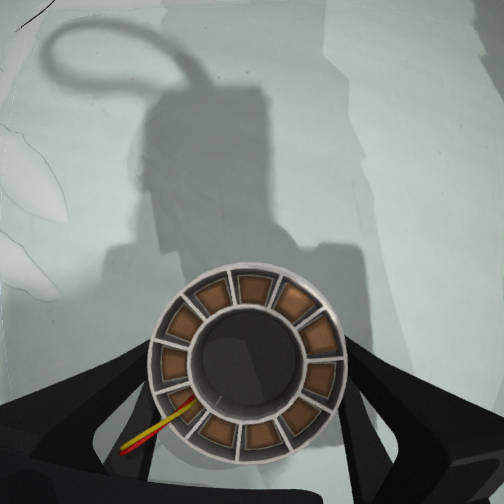

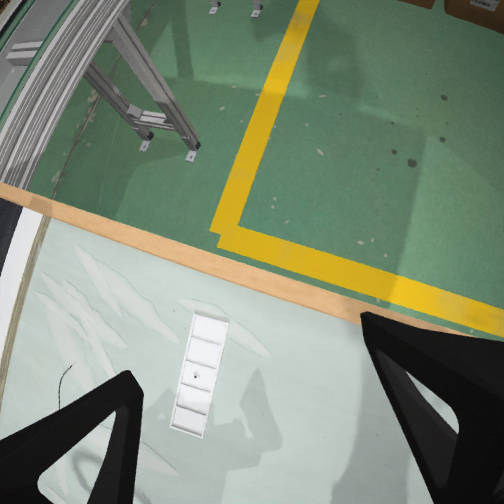

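>>> {"name": "execute_actions", "arguments": {"actions": [{"rows":[[-1.375,1.93,1.05,-0.01,0,0,0.38,-1,1.5,1.5,-1,0,0,1],[-1.375,1.92,1.055,-0.03,0,0,0.38,-1,1.5,1.5,-1,0,0,1],[-1.375,1.90,1.065,-0.06,0,0,0.38,-1,1.5,1.5,-1,0,0,1],[-1.375,1.88,1.075,-0.09,0,0,0.38,-1,1.5,1.5,-1,0,0,1],[-1.375,1.86,1.085,-0.12,0,0,0.38,-1,1.5,1.5,-1,0,0,1],[-1.375,1.84,1.095,-0.15,0,0,0.38,-1,1.5,1.5,-1,0,0,1],[-1.375,1.82,1.105,-0.18,0,0,0.38,-1,1.5,1.5,-1,0,0,1],[-1.375,1.80,1.115,-0.21,0,0,0.38,-1,1.5,1.5,-1,0,0,1],[-1.375,1.78,1.125,-0.24,0,0,0.38,-1,1.5,1.5,-1,0,0,1],[-1.375,1.76,1.135,-0.27,0,0,0.38,-1,1.5,1.5,-1,0,0,1],[-1.375,1.74,1.145,-0.30,0,0,0.38,-1,1.5,1.5,-1,0,0,1],[-1.375,1.72,1.155,-0.32,0,0,0.38,-1,1.5,1.5,-1,0,0,1],[-1.375,1.70,1.165,-0.34,0,0,0.38,-1,1.5,1.5,-1,0,0,1],[-1.375,1.69,1.18,-0.36,0,0,0.38,-1,1.5,1.5,-1,0,0,1]]}], "pictures": false}}

>>> {"name": "execute_actions", "arguments": {"actions": [{"rows":[[-1.35,1.69,1.18,-0.36,0,0,0.38,-1,1.5,1.5,-1,0,0,1],[-1.32,1.69,1.18,-0.36,0,0,0.38,-1,1.5,1.5,-1,0,0,1],[-1.28,1.69,1.18,-0.36,0,0,0.38,-1,1.5,1.5,-1,0,0,1],[-1.24,1.69,1.18,-0.36,0,0,0.38,-1,1.5,1.5,-1,0,0,1],[-1.2,1.69,1.18,-0.36,0,0,0.38,-1,1.5,1.5,-1,0,0,1],[-1.16,1.69,1.18,-0.36,0,0,0.38,-1,1.5,1.5,-1,0,0,1],[-1.12,1.69,1.18,-0.36,0,0,0.38,-1,1.5,1.5,-1,0,0,1],[-1.08,1.69,1.18,-0.36,0,0,0.38,-1,1.5,1.5,-1,0,0,1],[-1.04,1.69,1.18,-0.36,0,0,0.38,-1,1.5,1.5,-1,0,0,1],[-1.0,1.69,1.18,-0.36,0,0,0.38,-1,1.5,1.5,-1,0,0,1],[-0.96,1.69,1.18,-0.36,0,0,0.38,-1,1.5,1.5,-1,0,0,1],[-0.92,1.69,1.18,-0.36,0,0,0.38,-1,1.5,1.5,-1,0,0,1],[-0.88,1.69,1.18,-0.36,0,0,0.38,-1,1.5,1.5,-1,0,0,1],[-0.84,1.69,1.18,-0.36,0,0,0.38,-1,1.5,1.5,-1,0,0,1],[-0.8,1.69,1.18,-0.36,0,0,0.38,-1,1.5,1.5,-1,0,0,1]]}], "pictures": false}}

>>> {"name": "execute_actions", "arguments": {"actions": [{"rows":[[-0.76,1.69,1.18,-0.36,0,0,0.38,0.6,1.2,0.9,0,0,0,1],[-0.72,1.69,1.18,-0.36,0,0,0.38,0.6,1.2,0.9,0,0,0,1],[-0.68,1.69,1.18,-0.36,0,0,0.38,0.6,1.2,0.9,0,0,0,1],[-0.64,1.69,1.18,-0.36,0,0,0.38,0.6,1.2,0.9,0,0,0,1],[-0.6,1.69,1.18,-0.36,0,0,0.38,0.6,1.2,0.9,0,0,0,1],[-0.56,1.69,1.18,-0.36,0,0,0.38,0.6,1.2,0.9,0,0,0,1],[-0.52,1.69,1.18,-0.36,0,0,0.38,0.6,1.2,0.9,0,0,0,1],[-0.48,1.69,1.18,-0.36,0,0,0.38,0.6,1.2,0.9,0,0,0,1],[-0.44,1.69,1.18,-0.36,0,0,0.38,0.6,1.2,0.9,0,0,0,1],[-0.4,1.69,1.18,-0.36,0,0,0.38,0.6,1.2,0.9,0,0,0,1],[-0.36,1.69,1.18,-0.36,0,0,0.38,0.6,1.2,0.9,0,0,0,1],[-0.32,1.69,1.18,-0.36,0,0,0.38,0.6,1.2,0.9,0,0,0,1],[-0.28,1.69,1.18,-0.36,0,0,0.38,0.6,1.2,0.9,0,0,0,1],[-0.24,1.69,1.18,-0.36,0,0,0.38,0.6,1.2,0.9,0,0,0,1],[-0.2,1.69,1.18,-0.36,0,0,0.38,0.6,1.2,0.9,0,0,0,1]]}], "pictures": false}}

>>> {"name": "execute_actions", "arguments": {"actions": [{"steps":25}]}}

Scene clock: 71.73 s of 4240.00 s.
left_arm: end_effector_position=(+0.1340, -0.0930, +0.0956) grip_measured=+0.423 end_effector_quat_wxyz=(+0.265, +0.555, +0.763, -0.196) | right_arm: end_effector_position=(+0.1687, -0.5551, +0.2283) grip_measured=+1.000 end_effector_quat_wxyz=(+0.240, +0.454, +0.848, -0.130)
Joint positions: left_arm=[-1.378  1.73   1.128 -0.295  0.004 -0.003  0.067] | right_arm=[-1.01   1.516  1.506 -1.007  0.005  0.003  0.094]
Joint velocities: left_arm=[-0.012 -0.501  0.374 -0.462 -0.007 -0.022  0.   ] | right_arm=[-0.002 -0.007 -0.002  0.022  0.066 -0.007  0.   ]
Joint torques (N m, as the arm reports them, + toward a larger angle): left_arm=[ 0.3  -8.25  8.96  1.41 -0.05  0.05] | right_arm=[ 0.92 -8.97  6.9   1.2  -0.06  0.  ]
Steps of this call (steps 1 to 15: the robot went on to your last target; steps 16 to 90: nothing new was sent; then 26.23 s passed at rest; steps 91 to 105: all 15 steps of this action). Readings (joint positions):
91: left_arm=[-1.378 1.934 1.047 -0.007 0.004 -0.003] | right_arm=[-1.010 1.516 1.506 -1.007 0.005 0.003]
92: left_arm=[-1.378 1.934 1.047 -0.007 0.004 -0.003] | right_arm=[-1.010 1.516 1.506 -1.007 0.005 0.003]
94: left_arm=[-1.378 1.928 1.047 -0.021 0.004 -0.003] | right_arm=[-1.010 1.516 1.506 -1.007 0.005 0.003]
98: left_arm=[-1.378 1.874 1.049 -0.120 0.004 -0.003] | right_arm=[-1.010 1.516 1.506 -1.007 0.005 0.003]
105: the state above

Scene clock: 72.23 s of 4240.00 s.
left_arm: end_effector_position=(+0.3247, +0.0313, +0.1132) grip_measured=+0.423 end_effector_quat_wxyz=(+0.309, +0.345, +0.878, -0.124) | right_arm: end_effector_position=(+0.1687, -0.5551, +0.2283) grip_measured=+1.000 end_effector_quat_wxyz=(+0.240, +0.454, +0.848, -0.130)
Joint positions: left_arm=[-0.869  1.696  1.158 -0.354  0.003 -0.002  0.067] | right_arm=[-1.01   1.516  1.506 -1.007  0.005  0.003  0.094]
Joint velocities: left_arm=[ 1.053 -0.007  0.002 -0.022 -0.051  0.022 -0.   ] | right_arm=[-0.007 -0.012  0.007 -0.037 -0.022  0.007  0.   ]
Joint torques (N m, as the arm reports them, + toward a larger angle): left_arm=[ 0.32 -7.92  8.45  1.46 -0.05  0.03] | right_arm=[ 0.91 -8.96  6.93  1.2  -0.06  0.  ]
Steps of this call (steps 1 to 15: all 15 steps of this action). Readings (joint positions):
1: left_arm=[-1.377 1.715 1.139 -0.305 0.004 -0.003] | right_arm=[-1.010 1.516 1.506 -1.007 0.005 0.003]
2: left_arm=[-1.372 1.705 1.149 -0.309 0.006 -0.003] | right_arm=[-1.010 1.516 1.506 -1.007 0.005 0.003]
4: left_arm=[-1.337 1.696 1.158 -0.314 0.013 -0.002] | right_arm=[-1.010 1.516 1.506 -1.007 0.005 0.003]
8: left_arm=[-1.174 1.696 1.158 -0.339 0.016 -0.002] | right_arm=[-1.010 1.516 1.506 -1.007 0.005 0.003]
15: the state above

Scene clock: 72.73 s of 4240.00 s.
left_arm: end_effector_position=(+0.4389, +0.2691, +0.1125) grip_measured=+0.423 end_effector_quat_wxyz=(+0.330, +0.072, +0.941, -0.026) | right_arm: end_effector_position=(+0.3626, -0.2560, +0.2487) grip_measured=+1.000 end_effector_quat_wxyz=(+0.553, +0.020, +0.833, -0.013)
Joint positions: left_arm=[-0.275  1.696  1.158 -0.358  0.001 -0.002  0.067] | right_arm=[-0.075  1.213  0.892 -0.078  0.004  0.003  0.094]
Joint velocities: left_arm=[ 1.116 -0.002 -0.002 -0.007 -0.007  0.022  0.001] | right_arm=[ 1.995 -0.007 -0.002  0.696 -0.007  0.007  0.   ]
Joint torques (N m, as the arm reports them, + toward a larger angle): left_arm=[ 0.56 -7.95  8.66  1.44 -0.05  0.04] | right_arm=[ 0.65 -6.16  9.09  1.53 -0.03  0.  ]
Steps of this call (steps 1 to 15: all 15 steps of this action). Readings (joint positions):
1: left_arm=[-0.831 1.696 1.158 -0.355 0.003 -0.002] | right_arm=[-0.994 1.492 1.468 -0.942 0.014 0.003]
2: left_arm=[-0.793 1.696 1.158 -0.356 0.002 -0.002] | right_arm=[-0.960 1.447 1.398 -0.844 0.020 0.003]
4: left_arm=[-0.716 1.696 1.158 -0.357 0.002 -0.002] | right_arm=[-0.854 1.343 1.260 -0.674 0.018 0.003]
8: left_arm=[-0.556 1.696 1.158 -0.358 0.002 -0.002] | right_arm=[-0.576 1.205 0.985 -0.278 0.012 0.003]
15: the state above

Scene clock: 73.57 s of 4240.00 s.
left_arm: end_effector_position=(+0.4414, +0.3069, +0.1112) grip_measured=+0.423 end_effector_quat_wxyz=(+0.327, +0.033, +0.944, -0.010) | right_arm: end_effector_position=(+0.2857, +0.0106, +0.2651) grip_measured=+1.000 end_effector_quat_wxyz=(+0.551, -0.257, +0.772, +0.187)
Joint positions: left_arm=[-0.193  1.696  1.158 -0.367 -0.006 -0.002  0.067] | right_arm=[ 0.609  1.213  0.892 -0.008 -0.006  0.003  0.094]
Joint velocities: left_arm=[-0.012  0.007 -0.042 -0.022 -0.095 -0.037 -0.001] | right_arm=[-0.007 -0.012  0.017  0.022 -0.022 -0.022  0.   ]
Joint torques (N m, as the arm reports them, + toward a larger angle): left_arm=[-0.63 -7.69  8.63  1.54  0.04  0.04] | right_arm=[-0.77 -6.3   9.2   1.84  0.08  0.  ]
Steps of this call (steps 1 to 25: the robot went on to your last target). Readings (joint positions):
1: left_arm=[-0.239 1.696 1.158 -0.358 -0.001 -0.002] | right_arm=[-0.003 1.213 0.892 -0.060 0.004 0.003]
2: left_arm=[-0.209 1.696 1.158 -0.358 -0.006 -0.002] | right_arm=[0.069 1.213 0.892 -0.046 0.004 0.003]
4: left_arm=[-0.179 1.696 1.158 -0.360 -0.014 -0.002] | right_arm=[0.215 1.213 0.892 -0.028 0.003 0.003]
8: left_arm=[-0.187 1.696 1.158 -0.364 -0.012 -0.002] | right_arm=[0.502 1.213 0.892 -0.011 -0.001 0.003]
25: the state above

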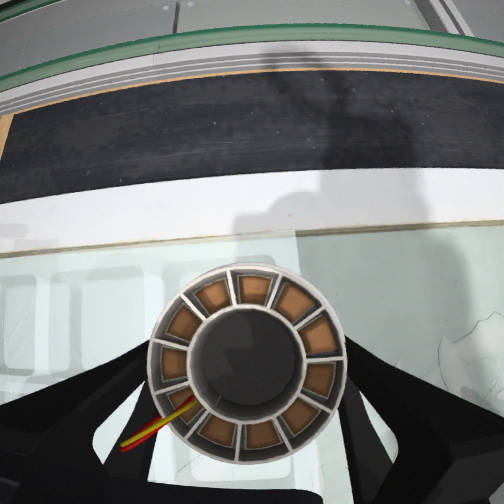

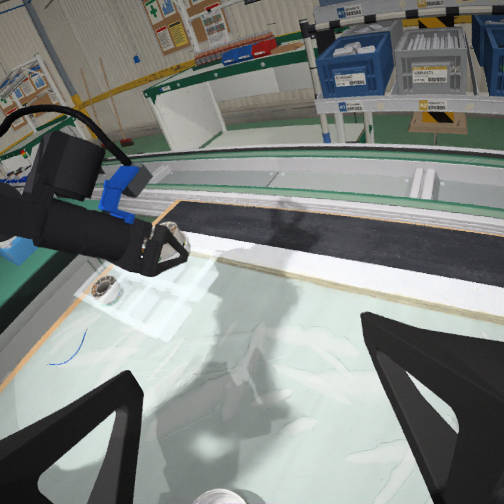

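>>> {"name": "execute_actions", "arguments": {"actions": [{"rows":[[-0.15,1.72,1.22,-0.37,0,0,0.38,0.6,1.2,0.9,0,0,0,1],[-0.15,1.75,1.26,-0.38,0,0,0.38,0.6,1.2,0.9,0,0,0,1],[-0.15,1.78,1.30,-0.39,0,0,0.38,0.6,1.2,0.9,0,0,0,1],[-0.15,1.81,1.34,-0.40,0,0,0.38,0.6,1.2,0.9,0,0,0,1],[-0.15,1.84,1.38,-0.41,0,0,0.38,0.6,1.2,0.9,0,0,0,1],[-0.15,1.87,1.42,-0.42,0,0,0.38,0.6,1.2,0.9,0,0,0,1],[-0.15,1.90,1.46,-0.43,0,0,0.38,0.6,1.2,0.9,0,0,0,1],[-0.15,1.93,1.50,-0.44,0,0,0.38,0.6,1.2,0.9,0,0,0,1],[-0.15,1.96,1.54,-0.45,0,0,0.38,0.6,1.2,0.9,0,0,0,1],[-0.15,1.99,1.58,-0.46,0,0,0.38,0.6,1.2,0.9,0,0,0,1],[-0.15,2.02,1.62,-0.47,0,0,0.38,0.6,1.2,0.9,0,0,0,1],[-0.15,2.05,1.66,-0.48,0,0,0.38,0.6,1.2,0.9,0,0,0,1],[-0.15,2.08,1.70,-0.49,0,0,0.38,0.6,1.2,0.9,0,0,0,1],[-0.15,2.11,1.74,-0.50,0,0,0.38,0.6,1.2,0.9,0,0,0,1],[-0.15,2.14,1.78,-0.51,0,0,0.38,0.6,1.2,0.9,0,0,0,1]]}], "pictures": false}}

>>> {"name": "execute_actions", "arguments": {"actions": [{"rows":[[-0.15,2.17,1.82,-0.52,0,0,0.38,0.6,1.2,0.9,0,0,0,1],[-0.15,2.20,1.86,-0.53,0,0,0.38,0.6,1.2,0.9,0,0,0,1],[-0.15,2.23,1.90,-0.54,0,0,0.38,0.6,1.2,0.9,0,0,0,1],[-0.15,2.26,1.94,-0.55,0,0,0.38,0.6,1.2,0.9,0,0,0,1],[-0.15,2.29,1.98,-0.56,0,0,0.38,0.6,1.2,0.9,0,0,0,1],[-0.15,2.32,2.02,-0.57,0,0,0.38,0.6,1.2,0.9,0,0,0,1],[-0.15,2.35,2.06,-0.58,0,0,0.38,0.6,1.2,0.9,0,0,0,1],[-0.15,2.38,2.10,-0.59,0,0,0.38,0.6,1.2,0.9,0,0,0,1],[-0.15,2.41,2.14,-0.60,0,0,0.38,0.6,1.2,0.9,0,0,0,1],[-0.15,2.44,2.18,-0.61,0,0,0.38,0.6,1.2,0.9,0,0,0,1],[-0.15,2.47,2.22,-0.62,0,0,0.38,0.6,1.2,0.9,0,0,0,1],[-0.15,2.49,2.26,-0.63,0,0,0.38,0.6,1.2,0.9,0,0,0,1],[-0.15,2.51,2.29,-0.64,0,0,0.38,0.6,1.2,0.9,0,0,0,1],[-0.15,2.52,2.31,-0.65,0,0,0.38,0.6,1.2,0.9,0,0,0,1]]}], "pictures": false}}

>>> {"name": "execute_actions", "arguments": {"actions": [{"steps":20}]}}

Scene clock: 94.57 s of 4240.00 s.
left_arm: end_effector_position=(+0.5511, +0.3201, +0.1129) grip_measured=+0.423 end_effector_quat_wxyz=(+0.336, +0.015, +0.942, -0.005) | right_arm: end_effector_position=(+0.2858, +0.0106, +0.2651) grip_measured=+1.000 end_effector_quat_wxyz=(+0.551, -0.257, +0.772, +0.186)
Joint positions: left_arm=[-0.154  2.088  1.676 -0.473 -0.002 -0.002  0.067] | right_arm=[ 0.609  1.213  0.892 -0.008 -0.006  0.003  0.094]
Joint velocities: left_arm=[-0.002  0.847  1.17  -0.256 -0.022 -0.066 -0.   ] | right_arm=[-0.002 -0.012 -0.007  0.051 -0.051  0.007  0.   ]
Joint torques (N m, as the arm reports them, + toward a larger angle): left_arm=[  0.27 -10.72   9.58   1.56  -0.01   0.02] | right_arm=[-0.77 -6.31  9.21  1.84  0.05  0.  ]
Steps of this call (steps 1 to 15: the robot went on to your last target; steps 16 to 90: nothing new was sent; then 17.50 s passed at rest; steps 91 to 105: all 15 steps of this action). Readings (joint positions):
91: left_arm=[-0.190 1.698 1.162 -0.370 -0.004 -0.002] | right_arm=[0.609 1.213 0.892 -0.008 -0.006 0.003]
92: left_arm=[-0.184 1.707 1.174 -0.380 -0.002 -0.002] | right_arm=[0.609 1.213 0.892 -0.008 -0.006 0.003]
94: left_arm=[-0.169 1.751 1.231 -0.401 -0.002 -0.002] | right_arm=[0.609 1.213 0.892 -0.008 -0.006 0.003]
98: left_arm=[-0.154 1.878 1.394 -0.421 -0.002 -0.002] | right_arm=[0.609 1.213 0.892 -0.008 -0.006 0.003]
105: the state above

Scene clock: 95.07 s of 4240.00 s.
left_arm: end_effector_position=(+0.6373, +0.3171, +0.0711) grip_measured=+0.423 end_effector_quat_wxyz=(+0.334, +0.015, +0.942, -0.005) | right_arm: end_effector_position=(+0.2858, +0.0106, +0.2651) grip_measured=+1.000 end_effector_quat_wxyz=(+0.551, -0.257, +0.772, +0.186)
Joint positions: left_arm=[-0.154  2.517  2.242 -0.614 -0.002 -0.002  0.067] | right_arm=[ 0.609  1.213  0.892 -0.008 -0.006  0.003  0.094]
Joint velocities: left_arm=[-0.017  0.398  0.447 -0.168  0.037  0.037  0.001] | right_arm=[-0.002 -0.002  0.007 -0.037 -0.022 -0.022  0.   ]
Joint torques (N m, as the arm reports them, + toward a larger angle): left_arm=[  0.42 -15.02  10.1    1.37   0.02   0.05] | right_arm=[-0.77 -6.3   9.22  1.84  0.04  0.  ]
Steps of this call (steps 1 to 15: all 15 steps of this action). Readings (joint positions):
1: left_arm=[-0.154 2.118 1.716 -0.482 -0.002 -0.002] | right_arm=[0.609 1.213 0.892 -0.008 -0.006 0.003]
2: left_arm=[-0.154 2.148 1.756 -0.491 -0.002 -0.002] | right_arm=[0.609 1.213 0.892 -0.008 -0.006 0.003]
4: left_arm=[-0.154 2.208 1.836 -0.510 -0.002 -0.002] | right_arm=[0.609 1.213 0.892 -0.008 -0.006 0.003]
8: left_arm=[-0.154 2.329 1.995 -0.549 -0.002 -0.002] | right_arm=[0.609 1.213 0.892 -0.008 -0.006 0.003]
15: the state above

Scene clock: 95.73 s of 4240.00 s.
left_arm: end_effector_position=(+0.6336, +0.3172, +0.0651) grip_measured=+0.423 end_effector_quat_wxyz=(+0.319, +0.015, +0.948, -0.005) | right_arm: end_effector_position=(+0.2858, +0.0106, +0.2651) grip_measured=+1.000 end_effector_quat_wxyz=(+0.551, -0.257, +0.772, +0.186)
Joint positions: left_arm=[-0.154  2.534  2.268 -0.656 -0.002 -0.002  0.067] | right_arm=[ 0.609  1.213  0.892 -0.008 -0.006  0.003  0.094]
Joint velocities: left_arm=[-0.017 -0.012 -0.017 -0.051 -0.037 -0.022 -0.001] | right_arm=[ 0.002 -0.007 -0.002  0.066 -0.022  0.037  0.   ]
Joint torques (N m, as the arm reports them, + toward a larger angle): left_arm=[  0.26 -14.47  10.12   1.48   0.01   0.03] | right_arm=[-0.78 -6.3   9.21  1.84  0.05  0.  ]
Steps of this call (steps 1 to 20: the robot went on to your last target). Readings (joint positions):
1: left_arm=[-0.154 2.527 2.253 -0.620 -0.002 -0.002] | right_arm=[0.609 1.213 0.892 -0.008 -0.006 0.003]
2: left_arm=[-0.154 2.532 2.257 -0.628 -0.002 -0.002] | right_arm=[0.609 1.213 0.892 -0.008 -0.006 0.003]
4: left_arm=[-0.154 2.534 2.259 -0.642 -0.002 -0.002] | right_arm=[0.609 1.213 0.892 -0.008 -0.006 0.003]
8: left_arm=[-0.154 2.534 2.266 -0.653 -0.002 -0.002] | right_arm=[0.609 1.213 0.892 -0.008 -0.006 0.003]
20: the state above

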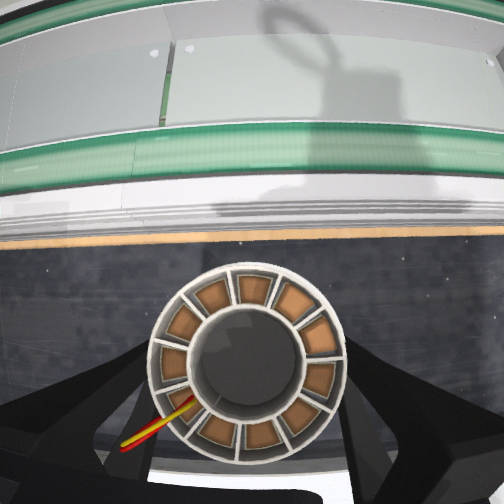

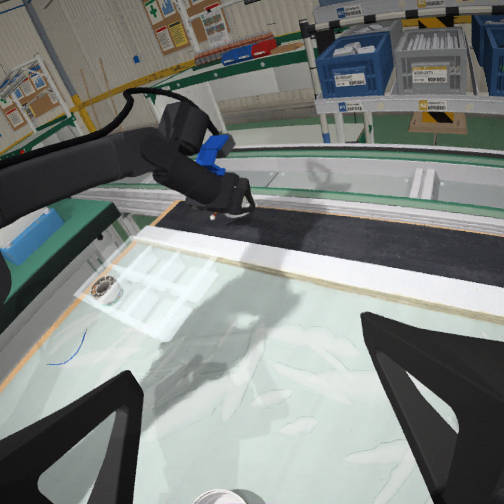

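>>> {"name": "execute_actions", "arguments": {"actions": [{"rows":[[-0.15,2.54,2.3,-0.63,0,0,0.38,0.6,1.2,0.9,0,0,0,1],[-0.15,2.55,2.3,-0.61,0,0,0.38,0.6,1.2,0.9,0,0,0,1],[-0.15,2.56,2.3,-0.59,0,0,0.38,0.6,1.2,0.9,0,0,0,1],[-0.15,2.57,2.3,-0.58,0,0,0.38,0.6,1.2,0.9,0,0,0,1],[-0.15,2.58,2.3,-0.57,0,0,0.38,0.6,1.2,0.9,0,0,0,1],[-0.15,2.59,2.3,-0.56,0,0,0.38,0.6,1.2,0.9,0,0,0,1],[-0.15,2.595,2.3,-0.55,0,0,0.38,0.6,1.2,0.9,0,0,0,1],[-0.15,2.6,2.3,-0.54,0,0,0.38,0.6,1.2,0.9,0,0,0,1],[-0.15,2.605,2.3,-0.54,0,0,0.38,0.6,1.2,0.9,0,0,0,1],[-0.15,2.61,2.3,-0.54,0,0,0.38,0.6,1.2,0.9,0,0,0,1]]}], "pictures": false}}

>>> {"name": "execute_actions", "arguments": {"actions": [{"steps":12}]}}

>>> {"name": "zoom_image", "arguments": {"camera": "cam_right_wrist", "region": [180,160,300,260]}}

Scene clock: 104.00 s of 4240.00 s.
left_arm: end_effector_position=(+0.6461, +0.3168, +0.0283) grip_measured=+0.423 end_effector_quat_wxyz=(+0.325, +0.015, +0.946, -0.005) | right_arm: end_effector_position=(+0.2858, +0.0106, +0.2651) grip_measured=+1.000 end_effector_quat_wxyz=(+0.551, -0.257, +0.772, +0.186)
Joint positions: left_arm=[-0.154  2.615  2.268 -0.563 -0.001 -0.002  0.067] | right_arm=[ 0.609  1.213  0.892 -0.008 -0.006  0.003  0.094]
Joint velocities: left_arm=[-0.007  0.007 -0.007 -0.022  0.007  0.037  0.001] | right_arm=[ 0.002 -0.022 -0.017 -0.022 -0.037 -0.066  0.   ]
Joint torques (N m, as the arm reports them, + toward a larger angle): left_arm=[  0.3  -14.28   9.46   1.67  -0.03   0.06] | right_arm=[-0.78 -6.3   9.21  1.84  0.05  0.  ]
Steps of this call (steps 1 to 15: the robot went on to your last target; steps 16 to 90: nothing new was sent; then 4.77 s passed at rest; steps 91 to 105: all 15 steps of this action). Readings (joint positions):
91: left_arm=[-0.154 2.534 2.268 -0.656 -0.002 -0.002] | right_arm=[0.609 1.213 0.892 -0.008 -0.006 0.003]
92: left_arm=[-0.154 2.535 2.268 -0.654 -0.002 -0.002] | right_arm=[0.609 1.213 0.892 -0.008 -0.006 0.003]
94: left_arm=[-0.154 2.543 2.268 -0.638 -0.002 -0.002] | right_arm=[0.609 1.213 0.892 -0.008 -0.006 0.003]
98: left_arm=[-0.154 2.578 2.268 -0.596 -0.002 -0.002] | right_arm=[0.609 1.213 0.892 -0.008 -0.006 0.003]
105: the state above

Scene clock: 104.40 s of 4240.00 s.
left_arm: end_effector_position=(+0.6464, +0.3167, +0.0286) grip_measured=+0.423 end_effector_quat_wxyz=(+0.325, +0.015, +0.945, -0.005) | right_arm: end_effector_position=(+0.2858, +0.0106, +0.2651) grip_measured=+1.000 end_effector_quat_wxyz=(+0.551, -0.257, +0.772, +0.186)
Joint positions: left_arm=[-0.154  2.615  2.268 -0.561 -0.001 -0.002  0.067] | right_arm=[ 0.609  1.213  0.892 -0.008 -0.006  0.003  0.094]
Joint velocities: left_arm=[-0.002  0.002 -0.017  0.051  0.007 -0.037  0.   ] | right_arm=[ 0.007 -0.007  0.017 -0.037  0.022 -0.037  0.   ]
Joint torques (N m, as the arm reports them, + toward a larger angle): left_arm=[  0.24 -14.25   9.38   1.69   0.     0.02] | right_arm=[-0.76 -6.31  9.22  1.84  0.04  0.  ]
Steps of this call (steps 1 to 12: the robot went on to your last target). Readings (joint positions):
1: left_arm=[-0.154 2.615 2.268 -0.563 -0.001 -0.002] | right_arm=[0.609 1.213 0.892 -0.008 -0.006 0.003]
2: left_arm=[-0.154 2.615 2.268 -0.563 -0.001 -0.002] | right_arm=[0.609 1.213 0.892 -0.008 -0.006 0.003]
4: left_arm=[-0.154 2.615 2.268 -0.562 -0.001 -0.002] | right_arm=[0.609 1.213 0.892 -0.008 -0.006 0.003]
8: left_arm=[-0.154 2.615 2.268 -0.561 -0.001 -0.002] | right_arm=[0.609 1.213 0.892 -0.008 -0.006 0.003]
12: the state above

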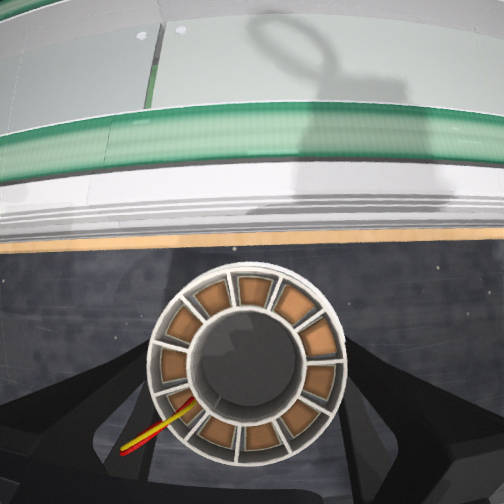

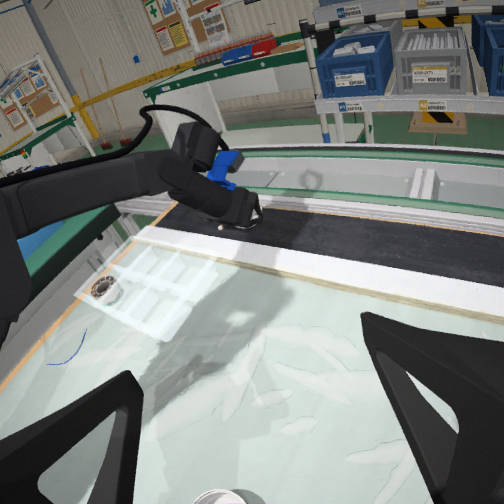

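Region (180, 160, 300, 260) of cam_right_wrist's 504x504 image, scaled by 4.200, with more detail than that image has.

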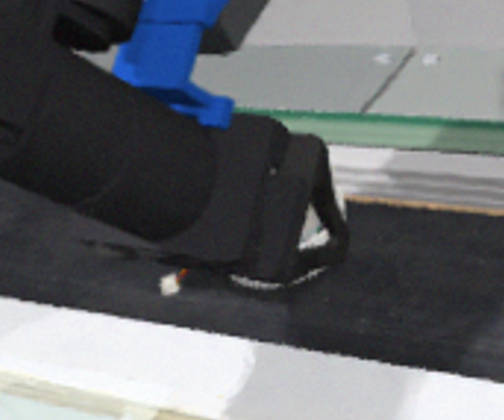

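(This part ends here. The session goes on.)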